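# Seat three plates in matching tray pockets by suction

## Task

Place each of the three plates into the gray tray, fully seated in the pocket whose size fits that plate. A plate only stays put because the robot holds it does not count. When finished, release the plates and move the tools away.

## Robot and tools

Robot: two arms, left_arm and right_arm. Each ends in a vacuum tool, not fingers. The cup point is the center of the suction cup's rim, with the cup facing along the cup point's own +z axis. About 7 cm behind the rim the tool widens to roughly 8 cm sideways, so leave room there near the tray walls and the other arm.

Scene frame: the origin is on the table top midway between the arms. +x points out over the table, +z points up, and left_arm sits on the +y side. The names left and right are just arm labels and do not refer to image sides. State lines (left_arm: … | right_arm: …) give each cup point's end_effector_position in metres, end_effector_quat_wxyz, and linear (m/s) and angular (rad/s) velocities, all in this frame. At long reach the printed position can be somewhat off from the real one.

Row layout, shared by all moving tools: a single list of 14 numbers, each in [-1, 1], covering both arms even when only one moves. Order: left_arm dx, dy, dz, rx, ry, rz, left_gripper suction, then right_arm dx, dy, dz, rx, ry, rz, right_gripper suction. dx to rz are an offset, not a pose. They are measured in the cup point's own axes (so dz = +1 direction is along the cup's facing), starting from the cup point's measured pose at the start of the action (for a call's first action, the last pose reported in this scene). Scale: 1.0 equals 0.6 m of travel or 180 degrees of turn. rx, ry, rz form a single rotation vector. Suction is a level, not an offset: +1 is full vacuum (about 55 kPa below ambient), smaller values ask for that fraction, and 0.05 or less switches it off. The setting persists, so resend the current value to keep a tool unchanged; sending 0 turns it off.

execute_actions(actions): a list of actions run one after another. Each action is a table of up to 15 rows, one row per control step of 1/30 s; if fewer than 15 rows are given, the last row is repeated for the remaining steps. Every row is an offset from the action's start pose, not from the previous row. An empty list just returns the state and images. Per step the commanded pose is clipped to within 70 mm and 16 degrees of the measured pose, so big offsets need several actions. Results include step readings of end_effector_position; HELD with an arm's label means part of that arm's row was withheld.

move(target, speed, blocking): target is one 14-number row as above, offsets taken from the pose in the most recent result that shows one. Each cup point travels a straight line toward its target; both arms finish together, in 0.5 to 10 s (longer paths are cut at 10 s). speed is each arm's top path speed in m/s, 0.002 to 0.5, default 0.25; rotation is capped at twice that in rad/s. The suction values are applied at the start. Paths do not avoid obstacles or the other arm, and the tool may lag, drift or overshoot speed, especially with a nearly straight arm. Faster contact hits harder, and aiming further beyond a contact presses harder. The result adds a move: line with the ending (done, off_target, moving, held, fault) and any limits (paced: the sent pose was clipped; held: a check blocked steps, after which the arm can speed up sharply), plus each cup point's distance from its target. blocking=false returns after 0.5 s while the arm keeps going; until a result shows the move finished, use wait or stop before sending new rows or moves.

wait(seconds): 0 to 10; arms keep their last command, a running move continues, and it returns early when the move ends. stop(): brakes a running move; it needs braking distance. zoom_image(camera, region): camera is cam_high (672x504), cam_low (672x504), cam_left_wrist or cam_right_wrist (504x504); region [x0, y0, x1, y1] in pixels from the top-left, at most 504 by 504. finished_scene(scene): pass the current scene number to end it; this is final and the result reports success.

Result lines: Hand target is where the controller is now steering the cup point. pose unreachable means a clearance check altered or blocked the named arm's command. suction_measured is the achieved vacuum; near 0 means no seal, and on an airtight surface it settles up to 0.15 below the command and may dip 0.04 between pump cycles. part_present turns 1 at 0.50 and back to 0 under 0.45. Camera calibration lines list intrinsics and world-to-camera transforms; a result lists cameras whose numbers changed.

Picking plates: switch suction on and press the 29 mm rim flat onto a smooth area of the plate so it touches all round; holes, seams or the plate's edge under the rim leak air. Vacuum shortens the cup, so a held plate sits up to about 10 mm closer to the tool, and suction alone can lift a plate off its support. To release, set the plate down resting in its pocket, then turn suction off, and back off at least 15 mm. If the cup seals on the table, turn suction off to free it.

Avoid: knocking anything off the table; arms hitting or pressing each other; fast impacts, drops and hard pushes. A torque fault (joint torque reaching its load limit, e.g. 17.4 N m at the wrist joints, 26.1 N m at elbow and rolls, 43.5 N m at waist and shoulder) makes that arm back off, hold 10 s and skip the rest of the call. Long holding heats motors: MOTOR HOT appears from 65 °C and at 80 °C an OVER-TEMPERATURE FAULT brakes the arm. Loose objects may occasionally get nudged. Efficient, smooth motion is preferred.

Each tool is called by a JSON object that holds its "fn" and its "kwargs", one argument or row to a line.

## Session

I'll start by looking at the current state of the scene.

{"fn": "execute_actions", "kwargs": {
  "actions": []
}}

Scene clock: 0.00 s.
left_arm: end_effector_position=(+0.4070, +0.3212, +0.2707) suction_measured=0.01 part_present=0 end_effector_quat_wxyz=(-0.000, -0.257, +0.967, -0.001) end_effector_velocity=(-0.000, -0.000, +0.000) end_effector_angular_velocity=(-0.000, +0.000, +0.000) | right_arm: end_effector_position=(+0.3589, -0.3873, +0.2717) suction_measured=0.00 part_present=0 end_effector_quat_wxyz=(-0.001, +0.267, +0.964, +0.000) end_effector_velocity=(+0.000, -0.000, -0.000) end_effector_angular_velocity=(+0.000, +0.001, +0.000)
Joint positions: left_arm=[-0.    -0.248  0.003  0.918 -0.001  1.167  1.833] | right_arm=[ 0.003 -0.249 -0.002  0.92   0.001  1.172  2.883]
Joint velocities: left_arm=[ 0.    -0.    -0.     0.    -0.     0.001  0.   ] | right_arm=[-0.     0.001  0.     0.     0.    -0.    -0.001]
Joint torques (N m, as the arm reports them, + toward a larger angle): no reading
Motor temperatures (°C, as the motors report them): left_arm=[37 36 40 36 35 34 38] | right_arm=[37 34 39 40 37 41 37]
Hand target (left_arm): +0.407, +0.321, +0.271; -0.000, -0.257, +0.967, -0.001
Hand target (right_arm): +0.359, -0.387, +0.272; -0.001, +0.267, +0.964, +0.000

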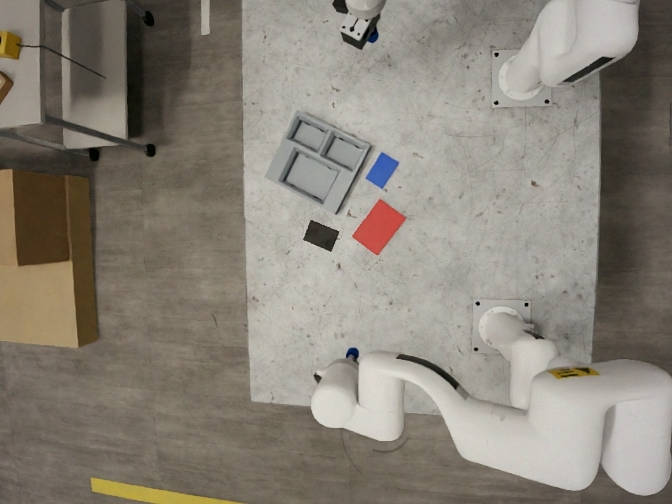

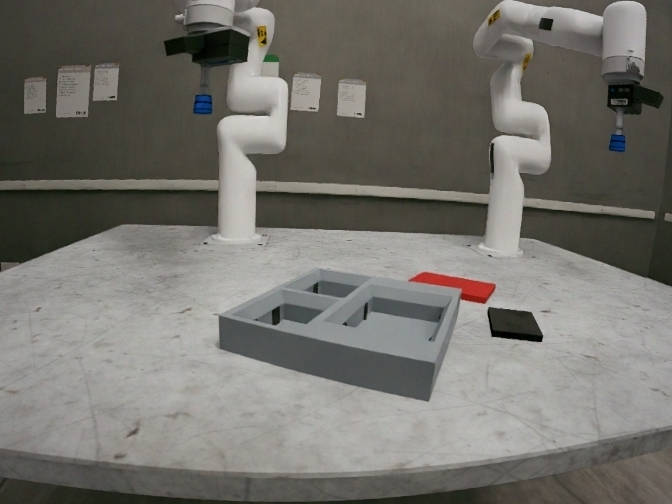

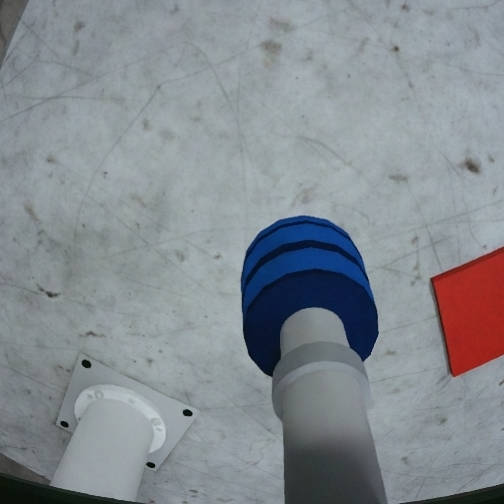

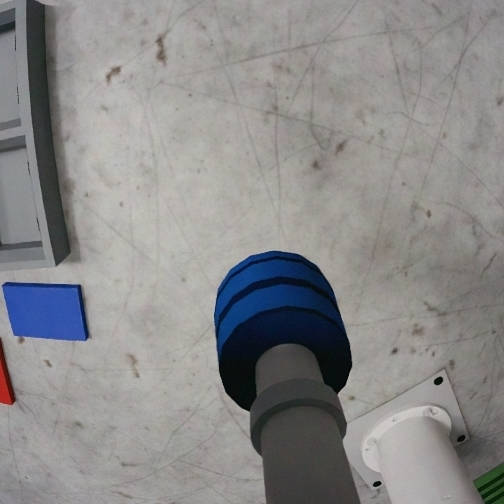

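{"fn": "zoom_image", "kwargs": {
  "camera": "cam_high",
  "region": [250, 100, 420, 270]
}}

{"fn": "zoom_image", "kwargs": {
  "camera": "cam_low",
  "region": [200, 250, 560, 410]
}}

Region (250, 100, 420, 270) of cam_high's 672x504 image, scaled by 2.965, with more detail than that image has.

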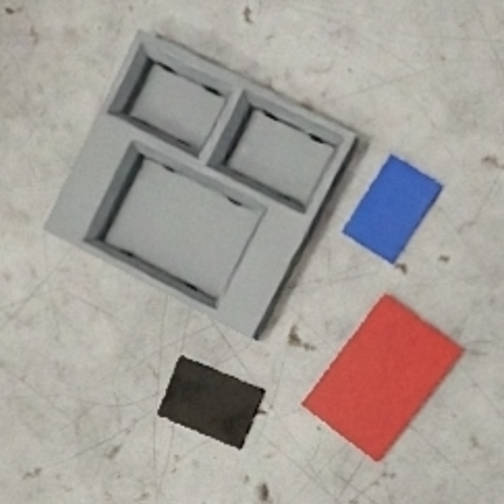

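Region (200, 250, 560, 410) of cam_low's 672x504 image, scaled by 1.400, with more detail than that image has.

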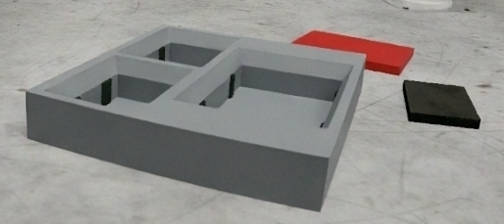

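{"fn": "zoom_image", "kwargs": {
  "camera": "cam_high",
  "region": [320, 0, 420, 100]
}}

{"fn": "zoom_image", "kwargs": {
  "camera": "cam_high",
  "region": [300, 310, 400, 410]
}}

Region (320, 0, 420, 100) of cam_high's 672x504 image, scaled by 5.040, with more detail than that image has.

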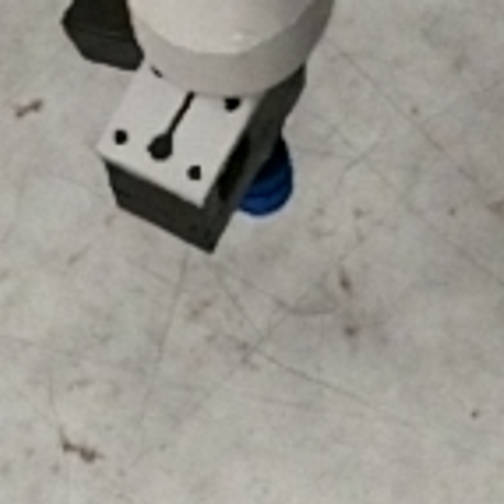

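Region (300, 310, 400, 410) of cam_high's 672x504 image, scaled by 5.040, with more detail than that image has.

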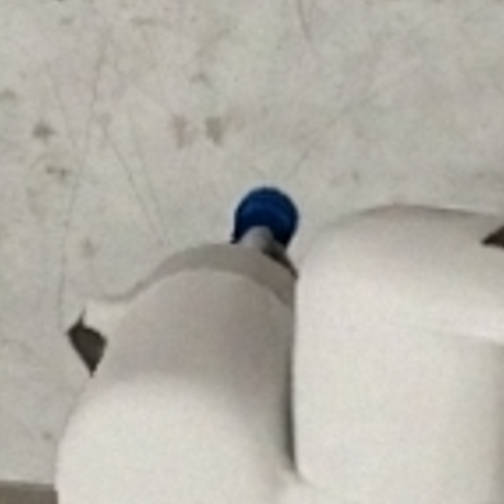

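{"fn": "zoom_image", "kwargs": {
  "camera": "cam_high",
  "region": [260, 105, 380, 225]
}}

{"fn": "zoom_image", "kwargs": {
  "camera": "cam_high",
  "region": [280, 105, 380, 180]
}}

Region (260, 105, 380, 225) of cam_high's 672x504 image, scaled by 4.200, with more detail than that image has.

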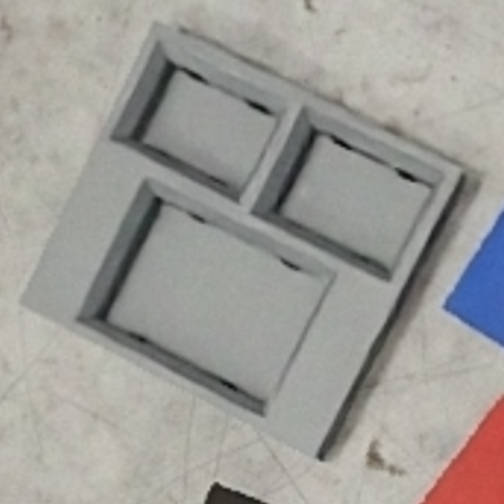

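Region (280, 105, 380, 180) of cam_high's 672x504 image, scaled by 5.040, with more detail than that image has; it fills the top 378 rows of this view, and the rest is white.

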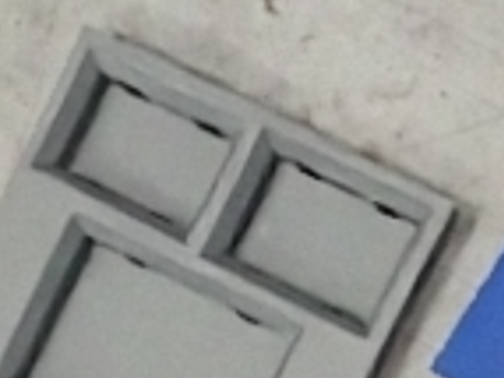

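{"fn": "zoom_image", "kwargs": {
  "camera": "cam_high",
  "region": [358, 145, 408, 195]
}}

{"fn": "zoom_image", "kwargs": {
  "camera": "cam_high",
  "region": [296, 210, 346, 260]
}}

{"fn": "zoom_image", "kwargs": {
  "camera": "cam_high",
  "region": [345, 192, 415, 262]
}}

Region (358, 145, 408, 195) of cam_high's 672x504 image, scaled by 10.080, with more detail than that image has.

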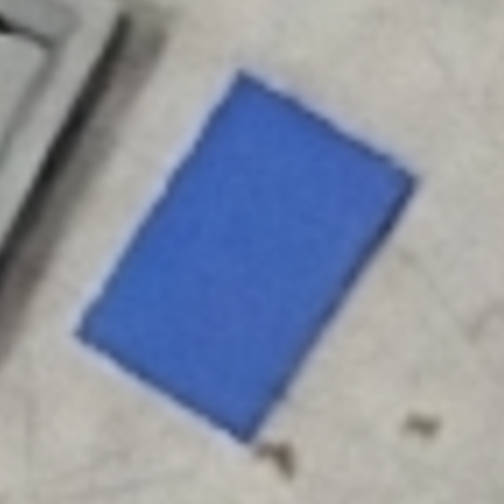

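Region (296, 210, 346, 260) of cam_high's 672x504 image, scaled by 10.080, with more detail than that image has.

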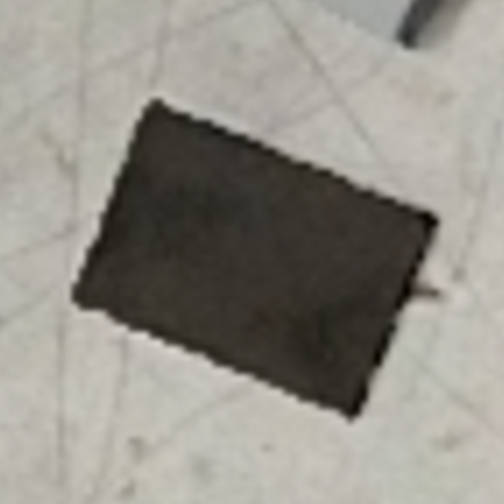

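Region (345, 192, 415, 262) of cam_high's 672x504 image, scaled by 7.200, with more detail than that image has.

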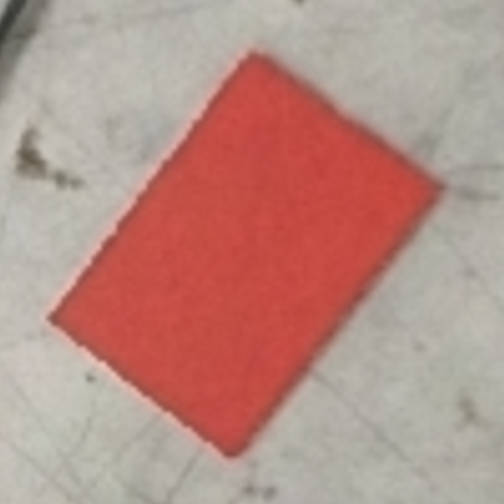

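{"fn": "zoom_image", "kwargs": {
  "camera": "cam_low",
  "region": [210, 260, 390, 380]
}}

{"fn": "zoom_image", "kwargs": {
  "camera": "cam_low",
  "region": [340, 265, 550, 405]
}}

Region (210, 260, 390, 380) of cam_low's 672x504 image, scaled by 2.800, with more detail than that image has.

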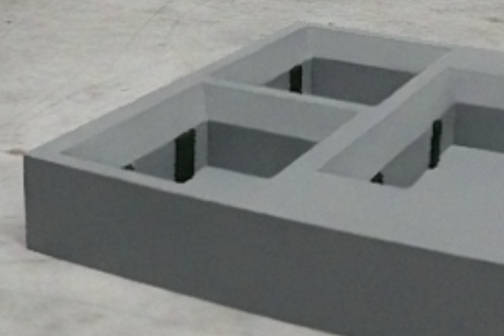

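Region (340, 265, 550, 405) of cam_low's 672x504 image, scaled by 2.400, with more detail than that image has.

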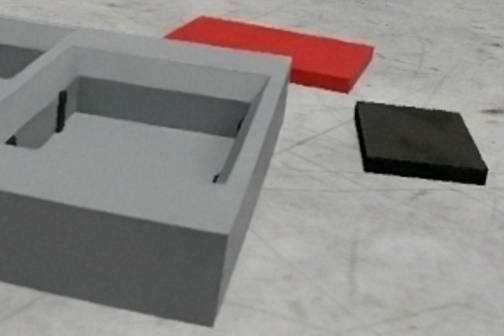

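{"fn": "zoom_image", "kwargs": {
  "camera": "cam_right_wrist",
  "region": [0, 240, 120, 420]
}}

{"fn": "zoom_image", "kwargs": {
  "camera": "cam_right_wrist",
  "region": [180, 230, 380, 430]
}}

{"fn": "zoom_image", "kwargs": {
  "camera": "cam_left_wrist",
  "region": [210, 200, 504, 400]
}}

Region (0, 240, 120, 420) of cam_right_wrist's 504x504 image, scaled by 2.800, with more detail than that image has.

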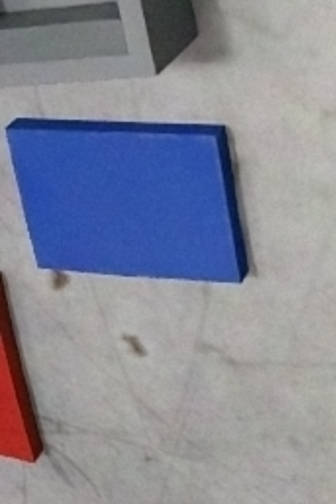

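Region (180, 230, 380, 430) of cam_right_wrist's 504x504 image, scaled by 2.520, with more detail than that image has.

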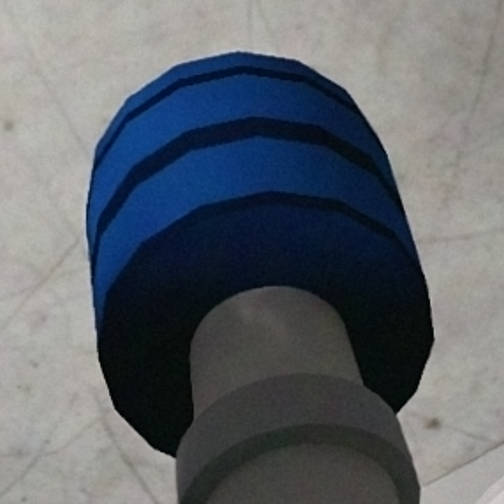

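Region (210, 200, 504, 400) of cam_left_wrist's 504x504 image, scaled by 1.714, with more detail than that image has; it fills the top 343 rows of this view, and the rest is white.

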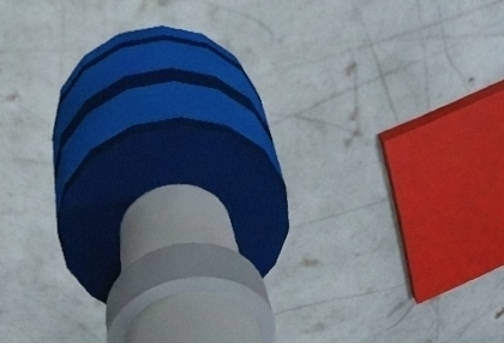

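{"fn": "move", "kwargs": {
  "target": [0.0301, -0.4958, 0.3678, 0, 0, -0.2, 0, 0.2212, 0.3558, 0.3695, 0, 0, 0.0167, 0],
  "speed": 0.3
}}

Scene clock: 121.90 s.
left_arm: end_effector_position=(+0.5383, +0.0544, +0.0501) suction_measured=0.01 part_present=0 end_effector_quat_wxyz=(+0.000, -0.543, +0.840, +0.000) end_effector_velocity=(+0.001, -0.002, -0.001) end_effector_angular_velocity=(+0.002, +0.002, +0.001) | right_arm: end_effector_position=(+0.3540, -0.1367, +0.0501) suction_measured=0.00 part_present=0 end_effector_quat_wxyz=(-0.001, +0.292, +0.956, -0.001) end_effector_velocity=(-0.000, +0.001, -0.002) end_effector_angular_velocity=(-0.002, +0.001, +0.004)
Joint positions: left_arm=[-0.32   0.671 -0.167  1.455  0.145  0.796  0.65 ] | right_arm=[ 0.301  0.331  0.263  0.882 -0.158  0.569  3.62 ]
Joint velocities: left_arm=[-0.004  0.008  0.001  0.01   0.     0.005 -0.004] | right_arm=[ 0.004  0.005 -0.     0.003 -0.004 -0.001  0.003]
Joint torques (N m, as the arm reports them, + toward a larger angle): left_arm=[  1.04 -29.34  -2.55  12.58   0.    -1.66   0.06] | right_arm=[  0.   -18.18   2.06   7.36  -0.72  -1.16  -0.2 ]
Motor temperatures (°C, as the motors report them): left_arm=[37 37 40 46 35 35 38] | right_arm=[37 35 39 50 37 41 37]
Hand target (left_arm): +0.538, +0.054, +0.050; -0.000, -0.543, +0.840, +0.000
Hand target (right_arm): +0.354, -0.137, +0.050; -0.001, +0.292, +0.956, -0.001
Off the commanded pose (left_arm): 0.001 m, 0 deg.
Off the commanded pose (right_arm): 0.001 m, 0 deg.
move: done
camera_calibration (this result's frames):
cam_left_wrist: T_world_to_cam=[[0.910383, -0.412225, -0.0356904, -0.45565], [-0.367021, -0.844348, 0.390348, 0.226631], [-0.191046, -0.342267, -0.919975, 0.264087], [0, 0, 0, 1]] pos_world=[0.548447, 0.0939135, 0.138227]
cam_right_wrist: T_world_to_cam=[[-0.582693, -0.81054, 0.0591131, 0.098942], [-0.757395, 0.567979, 0.322107, 0.345569], [-0.294655, 0.142917, -0.944856, 0.273071], [0, 0, 0, 1]] pos_world=[0.399847, -0.155106, 0.140853]

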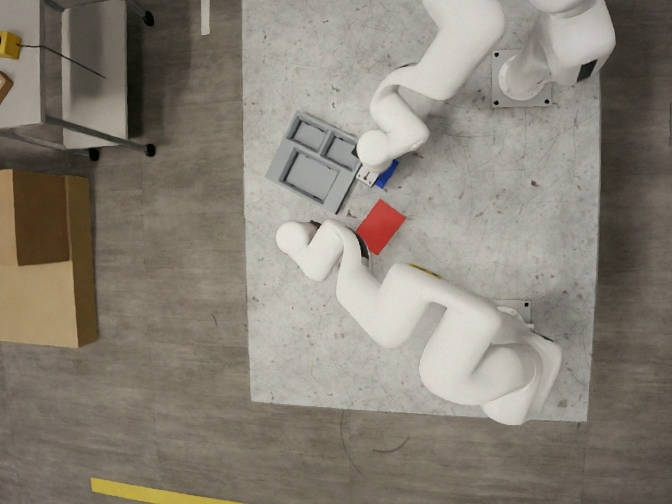

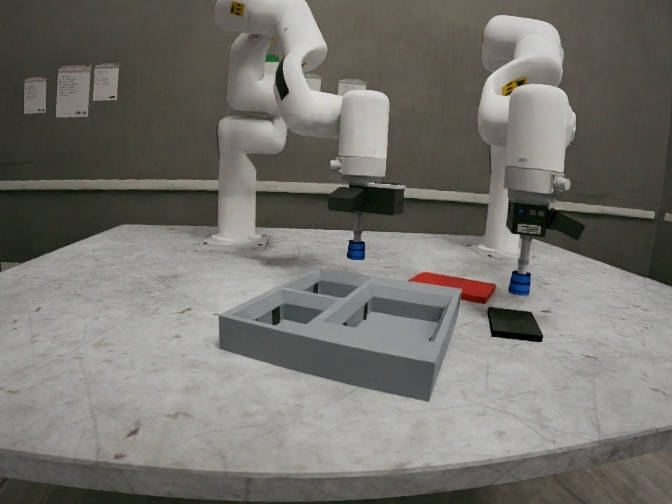

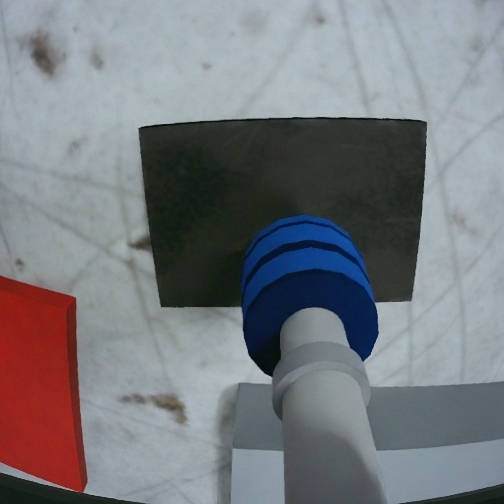

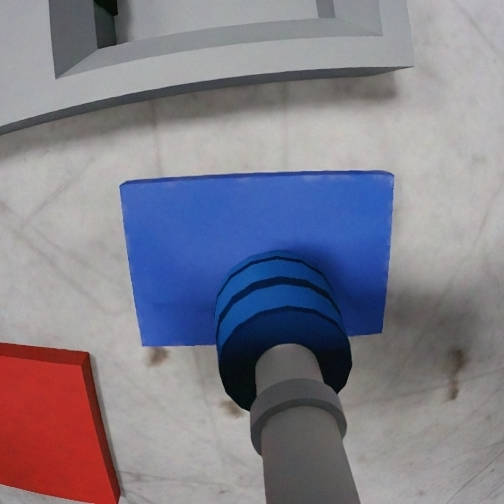

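{"fn": "move", "kwargs": {
  "target": [0.0017, 0.0043, 0.0760, 0, 0, 0, 1, 0.0067, 0.0012, 0.0760, 0, 0, 0, 1],
  "speed": 0.05
}}

Scene clock: 142.07 s.
left_arm: end_effector_position=(+0.5354, +0.0546, +0.0047) suction_measured=0.41 part_present=0 end_effector_quat_wxyz=(+0.000, -0.543, +0.840, +0.000) end_effector_velocity=(+0.002, -0.001, +0.001) end_effector_angular_velocity=(-0.003, -0.006, +0.000) | right_arm: end_effector_position=(+0.3512, -0.1340, +0.0047) suction_measured=0.58 part_present=1 end_effector_quat_wxyz=(-0.000, +0.292, +0.956, -0.001) end_effector_velocity=(+0.001, +0.001, -0.002) end_effector_angular_velocity=(+0.001, -0.002, -0.000)
Joint positions: left_arm=[-0.33   0.753 -0.153  1.446  0.162  0.706  0.637] | right_arm=[ 0.337  0.449  0.224  0.885 -0.222  0.458  3.675]
Joint velocities: left_arm=[ 0.     0.001  0.     0.003  0.001 -0.005 -0.   ] | right_arm=[ 0.003  0.005 -0.002  0.002 -0.003 -0.006  0.003]
Joint torques (N m, as the arm reports them, + toward a larger angle): left_arm=[  0.44 -30.12  -2.48  11.93  -0.09  -1.78  -0.08] | right_arm=[ -0.4  -19.36   2.33   6.7   -0.77  -1.24  -0.23]
Motor temperatures (°C, as the motors report them): left_arm=[37 39 40 45 35 35 38] | right_arm=[37 36 39 48 37 41 37]
Hand target (left_arm): +0.535, +0.055, +0.005; +0.000, -0.543, +0.840, +0.000
Hand target (right_arm): +0.351, -0.134, +0.004; -0.001, +0.292, +0.956, -0.001
Off the commanded pose (left_arm): 0.000 m, 0 deg.
Off the commanded pose (right_arm): 0.000 m, 0 deg.
move: done
camera_calibration (this result's frames):
cam_left_wrist: T_world_to_cam=[[0.910336, -0.412311, -0.0358924, -0.454491], [-0.367064, -0.844402, 0.39019, 0.243505], [-0.191187, -0.342029, -0.920034, 0.221899], [0, 0, 0, 1]] pos_world=[0.545546, 0.0941205, 0.0928284]
cam_right_wrist: T_world_to_cam=[[-0.582685, -0.810542, 0.0591498, 0.102197], [-0.757555, 0.568061, 0.321586, 0.356542], [-0.294259, 0.142574, -0.945031, 0.228836], [0, 0, 0, 1]] pos_world=[0.396986, -0.152329, 0.095553]

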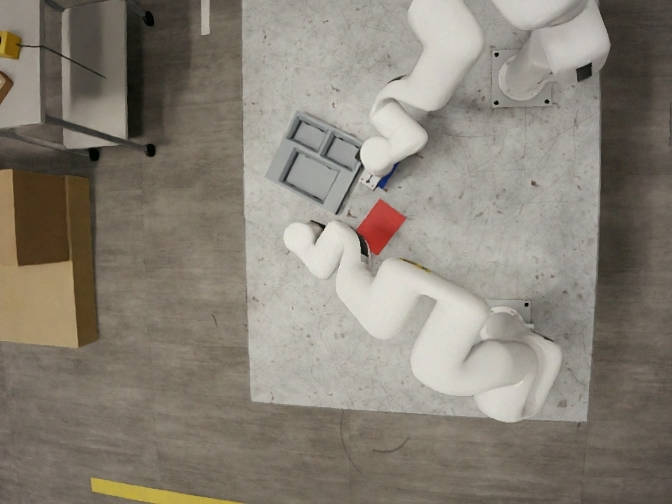

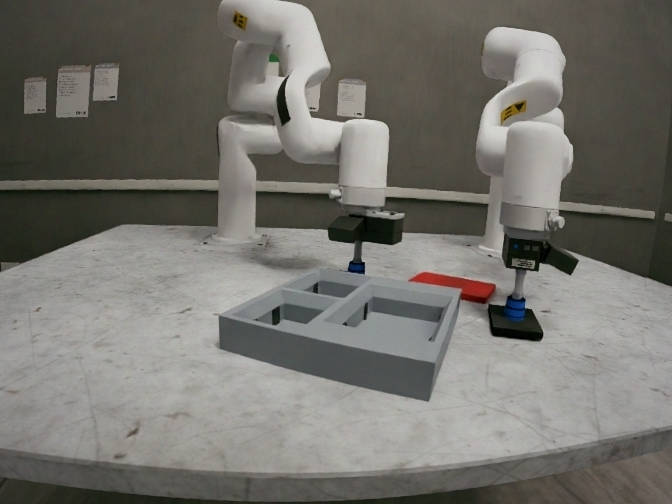

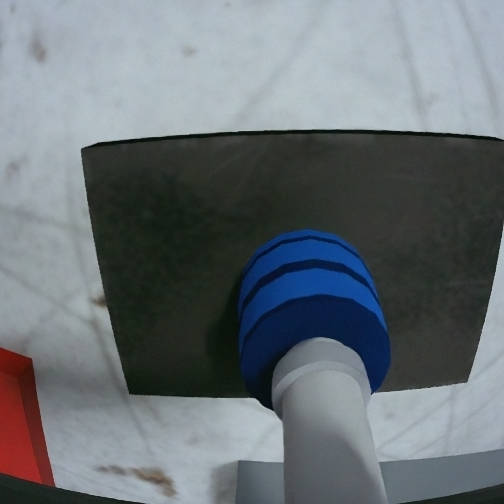

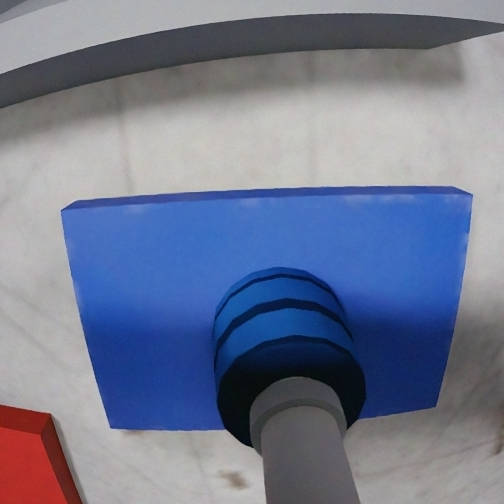

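{"fn": "wait", "kwargs": {
  "seconds": 0
}}

Scene clock: 145.23 s.
left_arm: end_effector_position=(+0.5355, +0.0546, +0.0045) suction_measured=0.99 part_present=1 end_effector_quat_wxyz=(+0.000, -0.543, +0.840, +0.000) end_effector_velocity=(-0.000, -0.000, -0.000) end_effector_angular_velocity=(+0.000, +0.000, +0.000) | right_arm: end_effector_position=(+0.3511, -0.1340, +0.0044) suction_measured=1.00 part_present=1 end_effector_quat_wxyz=(-0.001, +0.292, +0.956, -0.001) end_effector_velocity=(+0.000, +0.000, +0.000) end_effector_angular_velocity=(+0.001, +0.000, -0.002)
Joint positions: left_arm=[-0.33   0.753 -0.153  1.446  0.162  0.705  0.637] | right_arm=[ 0.337  0.45   0.224  0.885 -0.222  0.457  3.675]
Joint velocities: left_arm=[-0.  0.  0. -0. -0.  0. -0.] | right_arm=[ 0.    -0.    -0.     0.     0.002  0.    -0.001]
Joint torques (N m, as the arm reports them, + toward a larger angle): left_arm=[  0.47 -30.67  -2.14  12.06   0.04  -1.78  -0.22] | right_arm=[ -0.23 -19.3    2.59   6.79  -0.74  -1.29  -0.08]
Motor temperatures (°C, as the motors report them): left_arm=[37 39 40 45 35 35 38] | right_arm=[37 36 39 48 37 41 37]
Hand target (left_arm): +0.535, +0.055, +0.005; +0.000, -0.543, +0.840, +0.000
Hand target (right_arm): +0.351, -0.134, +0.004; -0.001, +0.292, +0.956, -0.001
Off the commanded pose (left_arm): 0.000 m, 0 deg.
Off the commanded pose (right_arm): 0.000 m, 0 deg.
camera_calibration (this result's frames):
cam_left_wrist: T_world_to_cam=[[0.910348, -0.412301, -0.0356972, -0.454567], [-0.367122, -0.844377, 0.390191, 0.243598], [-0.191018, -0.342104, -0.920042, 0.221669], [0, 0, 0, 1]] pos_world=[0.545588, 0.0941038, 0.0926678]
cam_right_wrist: T_world_to_cam=[[-0.582667, -0.810541, 0.0593552, 0.102147], [-0.757503, 0.568094, 0.32165, 0.356581], [-0.29443, 0.142453, -0.944996, 0.22856], [0, 0, 0, 1]] pos_world=[0.396924, -0.152336, 0.0952311]

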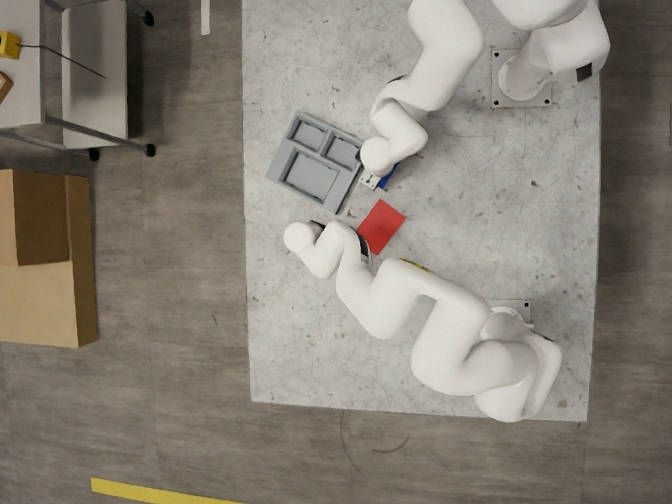

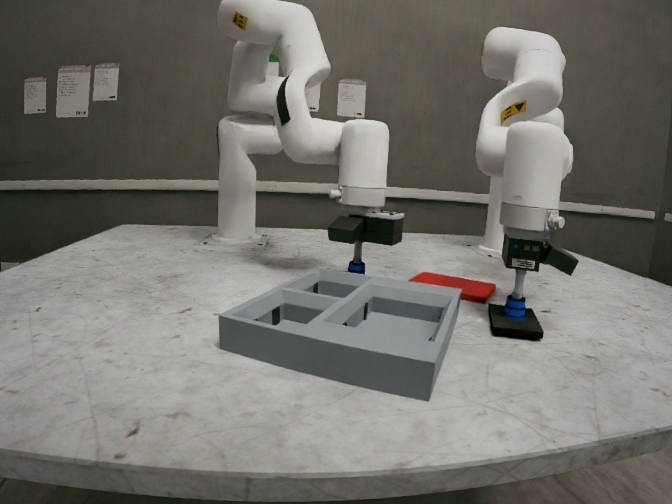

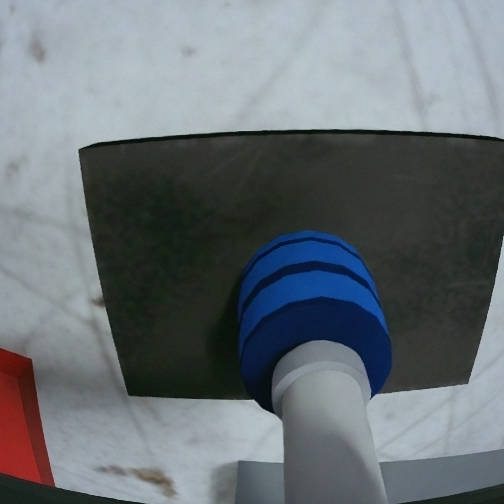

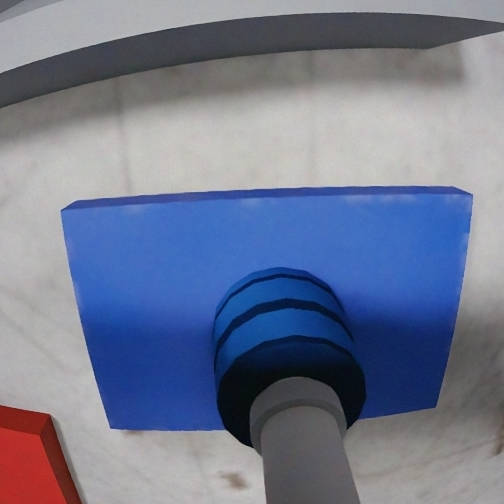

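{"fn": "move", "kwargs": {
  "target": [0, 0, -0.1008, 0, 0, 0, 1, 0, 0, -0.1008, 0, 0, 0, 1],
  "speed": 0.15
}}

{"fn": "move", "kwargs": {
  "target": [0.4203, -0.0559, 0, 0, 0, 0.022, 1, -0.3845, -0.2754, -0.02, 0, 0, 0.4667, 1],
  "speed": 0.4
}}

Scene clock: 169.77 s.
left_arm: end_effector_position=(+0.5354, +0.0546, +0.0643) suction_measured=1.00 part_present=1 end_effector_quat_wxyz=(-0.000, -0.543, +0.840, +0.001) end_effector_velocity=(+0.002, -0.002, +0.006) end_effector_angular_velocity=(-0.004, -0.009, -0.000) | right_arm: end_effector_position=(+0.3509, -0.1340, +0.0645) suction_measured=1.00 part_present=1 end_effector_quat_wxyz=(-0.001, +0.292, +0.956, -0.001) end_effector_velocity=(+0.001, +0.000, +0.003) end_effector_angular_velocity=(+0.001, -0.002, -0.001)
Joint positions: left_arm=[-0.318  0.637 -0.171  1.444  0.139  0.82   0.651] | right_arm=[ 0.303  0.293  0.273  0.88  -0.137  0.605  3.614]
Joint velocities: left_arm=[-0.    -0.008 -0.001  0.005 -0.001  0.003 -0.   ] | right_arm=[-0.001 -0.006  0.001  0.002  0.003  0.006 -0.002]
Joint torques (N m, as the arm reports them, + toward a larger angle): left_arm=[  0.49 -29.05  -2.39  12.93  -0.1   -1.91  -0.11] | right_arm=[  0.25 -18.     1.93   7.64  -0.76  -1.11  -0.11]
Motor temperatures (°C, as the motors report them): left_arm=[37 40 40 45 35 35 38] | right_arm=[37 37 39 47 37 41 37]
Hand target (left_arm): +0.536, +0.054, +0.065; +0.000, -0.543, +0.840, +0.000
Hand target (right_arm): +0.351, -0.134, +0.065; -0.001, +0.292, +0.956, -0.001
Off the commanded pose (left_arm): 0.001 m, 0 deg.
Off the commanded pose (right_arm): 0.001 m, 0 deg.
move: done
camera_calibration (this result's frames):
cam_left_wrist: T_world_to_cam=[[0.910373, -0.412171, -0.036563, -0.452298], [-0.366662, -0.844487, 0.390385, 0.219989], [-0.191782, -0.34199, -0.919925, 0.277093], [0, 0, 0, 1]] pos_world=[0.545563, 0.0941171, 0.152487]
cam_right_wrist: T_world_to_cam=[[-0.582648, -0.81053, 0.0596779, 0.0984498], [-0.757177, 0.568041, 0.322509, 0.336894], [-0.295303, 0.142723, -0.944683, 0.285546], [0, 0, 0, 1]] pos_world=[0.396772, -0.152327, 0.155224]

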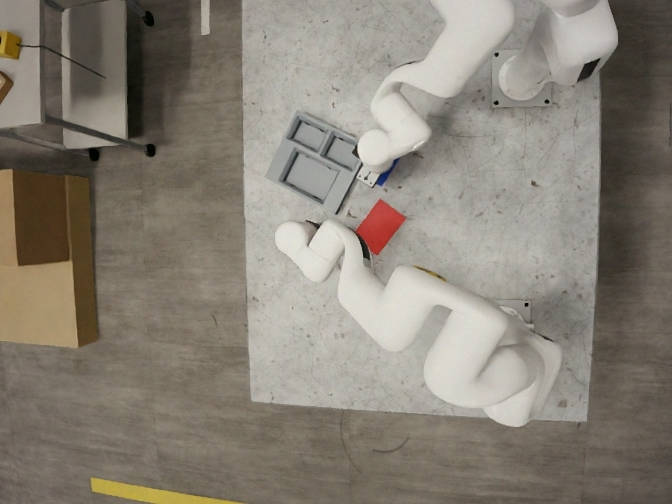

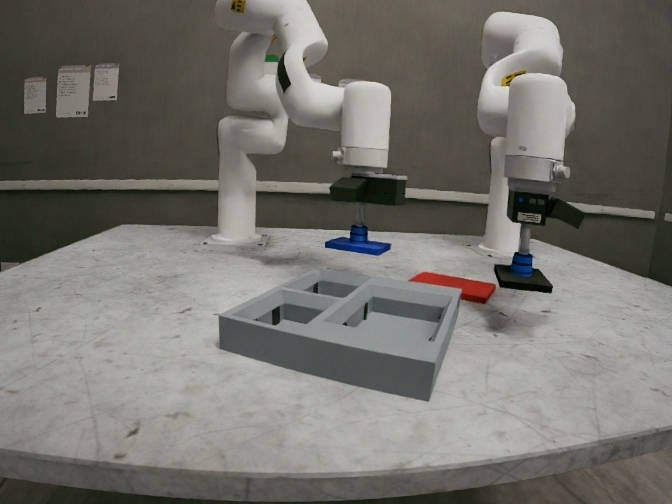

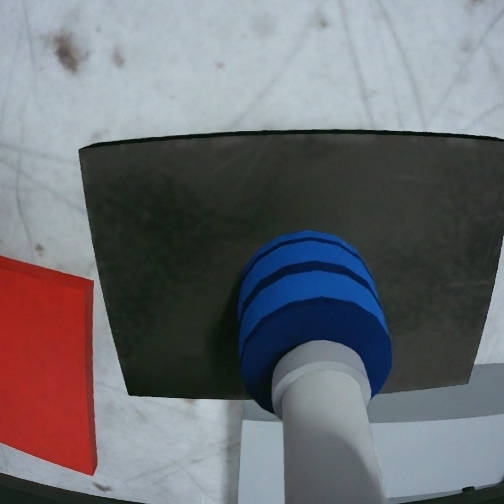

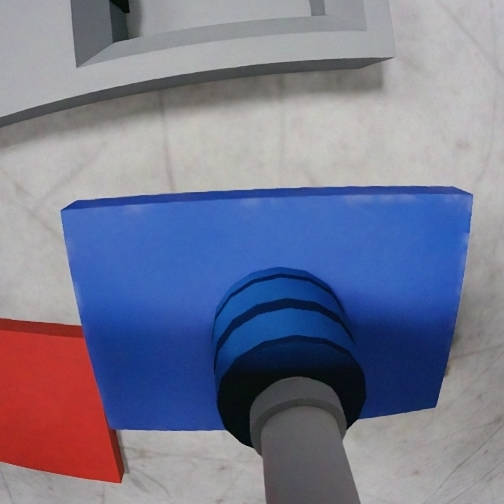

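Scene clock: 172.13 s.
left_arm: end_effector_position=(+0.4626, -0.1889, +0.0642) suction_measured=0.99 part_present=1 end_effector_quat_wxyz=(+0.000, -0.513, +0.858, +0.000) end_effector_velocity=(-0.003, -0.004, -0.000) end_effector_angular_velocity=(+0.002, +0.003, -0.005) | right_arm: end_effector_position=(+0.4507, -0.3987, +0.0765) suction_measured=1.00 part_present=1 end_effector_quat_wxyz=(-0.001, +0.857, +0.516, -0.001) end_effector_velocity=(+0.001, -0.004, +0.001) end_effector_angular_velocity=(-0.001, -0.001, -0.014)
Joint positions: left_arm=[-0.713  0.983 -0.216  2.048  0.204  1.085  0.342] | right_arm=[ 0.075  0.328 -0.097  0.993  0.05   0.67   4.345]
Joint velocities: left_arm=[-0.008  0.01  -0.002  0.018  0.     0.012 -0.001] | right_arm=[-0.003  0.002 -0.004  0.005  0.001  0.002  0.006]
Joint torques (N m, as the arm reports them, + toward a larger angle): left_arm=[  0.44 -34.92  -2.75  14.14  -0.4   -1.98  -0.2 ] | right_arm=[  0.18 -19.37  -0.24   8.37  -0.72  -1.22  -0.29]
Motor temperatures (°C, as the motors report them): left_arm=[37 40 40 45 35 35 38] | right_arm=[37 37 39 47 37 41 37]
Hand target (left_arm): +0.462, -0.189, +0.064; +0.000, -0.513, +0.858, +0.001
Hand target (right_arm): +0.451, -0.399, +0.077; -0.001, +0.857, +0.515, -0.001
Off the commanded pose (left_arm): 0.000 m, 0 deg.
Off the commanded pose (right_arm): 0.001 m, 0 deg.
move: done
camera_calibration (this result's frames):
cam_left_wrist: T_world_to_cam=[[0.879591, -0.474385, -0.0357546, -0.483932], [-0.424838, -0.817094, 0.389705, 0.0198716], [-0.214085, -0.327591, -0.920245, 0.19279], [0, 0, 0, 1]] pos_world=[0.475378, -0.150177, 0.152367]
cam_right_wrist: T_world_to_cam=[[-0.867773, 0.493426, 0.0591713, 0.589754], [0.48468, 0.814001, 0.320136, 0.0975116], [0.109798, 0.306485, -0.945522, 0.247008], [0, 0, 0, 1]] pos_world=[0.43739, -0.446078, 0.167438]

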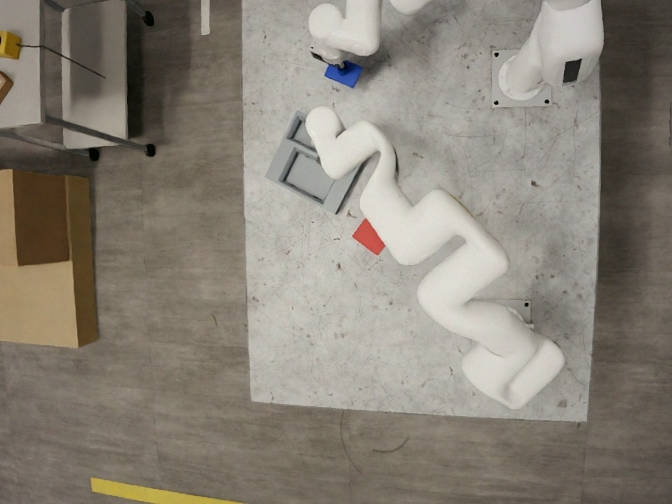

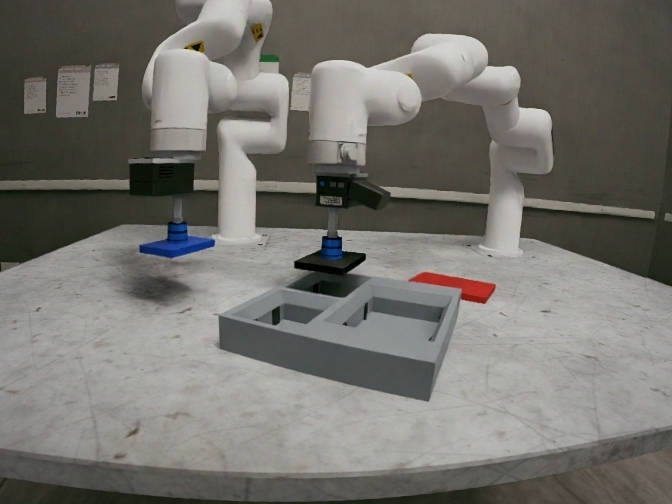

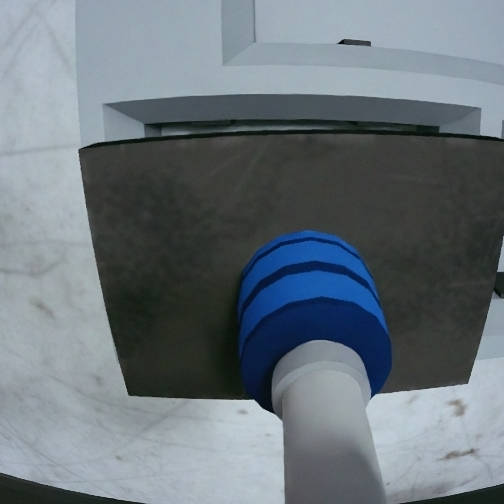

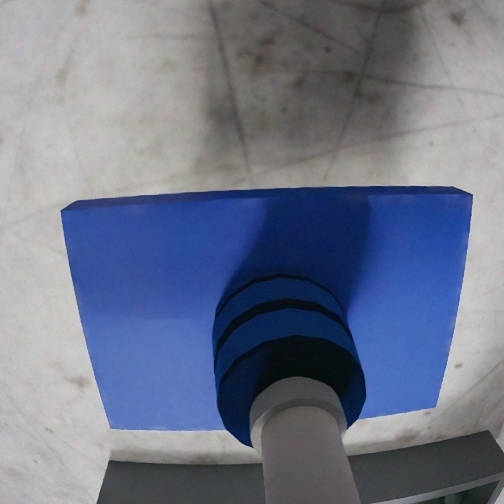

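{"fn": "zoom_image", "kwargs": {
  "camera": "cam_left_wrist",
  "region": [60, 80, 260, 170]
}}

{"fn": "zoom_image", "kwargs": {
  "camera": "cam_left_wrist",
  "region": [304, 80, 504, 170]
}}

Region (60, 80, 260, 170) of cam_left_wrist's 504x504 image, scaled by 2.520, with more detail than that image has; it fills the top 227 rows of this view, and the rest is white.

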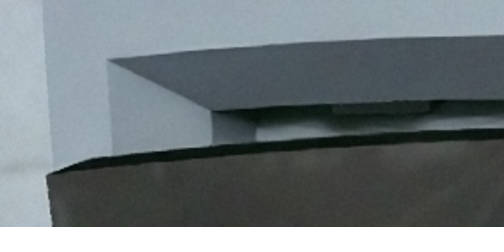

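Region (304, 80, 504, 170) of cam_left_wrist's 504x504 image, scaled by 2.520, with more detail than that image has; it fills the top 227 rows of this view, and the rest is white.

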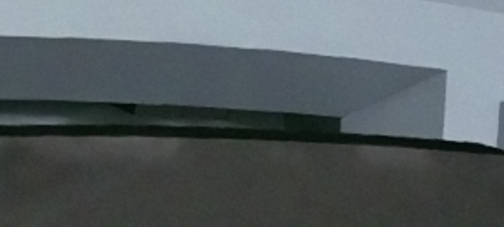

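{"fn": "move", "kwargs": {
  "target": [0.0035, 0.0012, 0.0540, 0, 0, 0.0083, 1, 0, 0, 0, 0, 0, 0, 1],
  "speed": 0.06
}}

Scene clock: 208.70 s.
left_arm: end_effector_position=(+0.4610, -0.1904, +0.0324) suction_measured=0.98 part_present=1 end_effector_quat_wxyz=(+0.001, -0.502, +0.865, +0.000) end_effector_velocity=(+0.000, -0.001, -0.001) end_effector_angular_velocity=(-0.002, -0.002, -0.001) | right_arm: end_effector_position=(+0.4507, -0.3987, +0.0765) suction_measured=1.00 part_present=1 end_effector_quat_wxyz=(-0.001, +0.857, +0.516, -0.001) end_effector_velocity=(-0.000, -0.000, -0.001) end_effector_angular_velocity=(-0.000, +0.002, -0.002)
Joint positions: left_arm=[-0.716  1.033 -0.214  2.043  0.216  1.031  0.359] | right_arm=[ 0.075  0.328 -0.097  0.993  0.05   0.67   4.345]
Joint velocities: left_arm=[-0.001  0.003  0.     0.002  0.001 -0.004  0.   ] | right_arm=[-0.     0.001 -0.    -0.     0.     0.     0.002]
Joint torques (N m, as the arm reports them, + toward a larger angle): left_arm=[  0.36 -35.    -2.53  13.73  -0.22  -2.13   0.18] | right_arm=[ -0.23 -19.52  -0.01   8.53  -0.63  -1.17  -0.13]
Motor temperatures (°C, as the motors report them): left_arm=[37 42 41 47 35 35 38] | right_arm=[37 37 39 48 37 41 37]
Hand target (left_arm): +0.461, -0.190, +0.032; +0.000, -0.502, +0.865, +0.000
Hand target (right_arm): +0.451, -0.399, +0.077; -0.001, +0.857, +0.516, -0.001
Off the commanded pose (left_arm): 0.001 m, 0 deg.
Off the commanded pose (right_arm): 0.000 m, 0 deg.
move: done
camera_calibration (this result's frames):
cam_left_wrist: T_world_to_cam=[[0.867026, -0.497028, -0.0350598, -0.483011], [-0.446059, -0.805616, 0.389891, 0.0422743], [-0.222032, -0.322407, -0.920193, 0.167383], [0, 0, 0, 1]] pos_world=[0.474804, -0.152048, 0.120608]
cam_right_wrist: T_world_to_cam=[[-0.867764, 0.493441, 0.0591693, 0.589761], [0.484694, 0.813993, 0.320135, 0.0975067], [0.109804, 0.30648, -0.945522, 0.247005], [0, 0, 0, 1]] pos_world=[0.43739, -0.446085, 0.167438]

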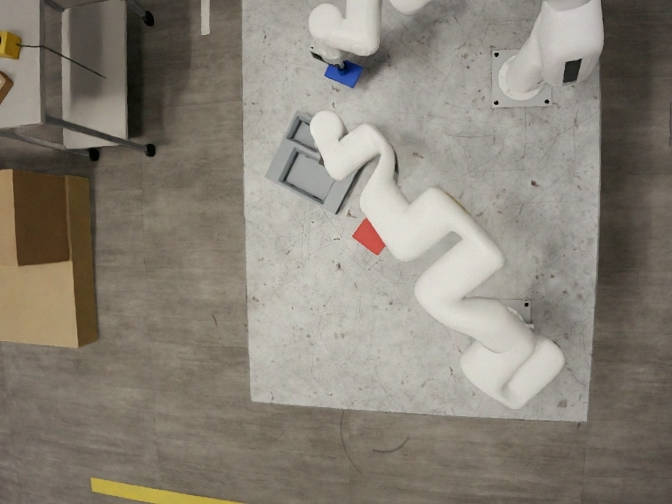

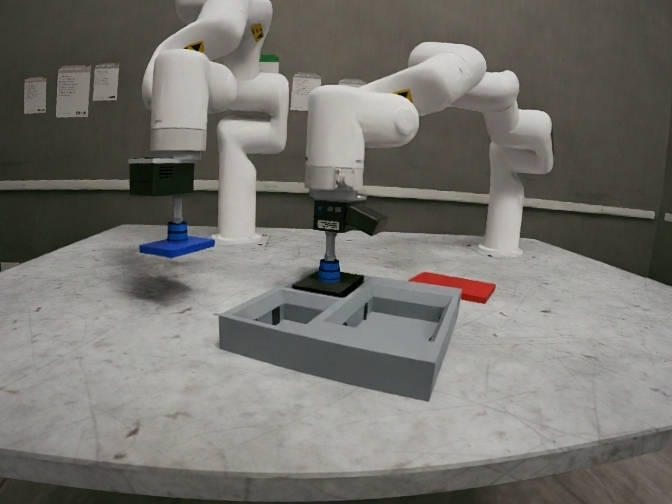

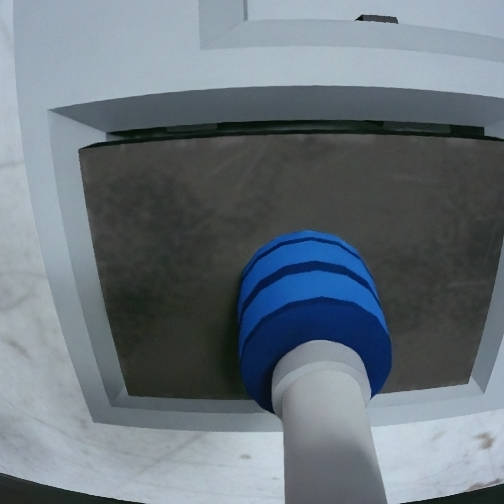

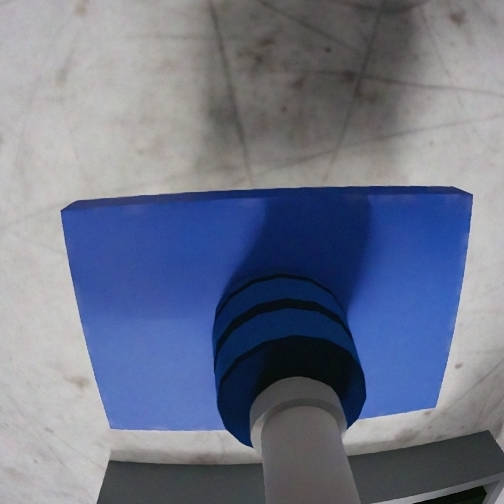

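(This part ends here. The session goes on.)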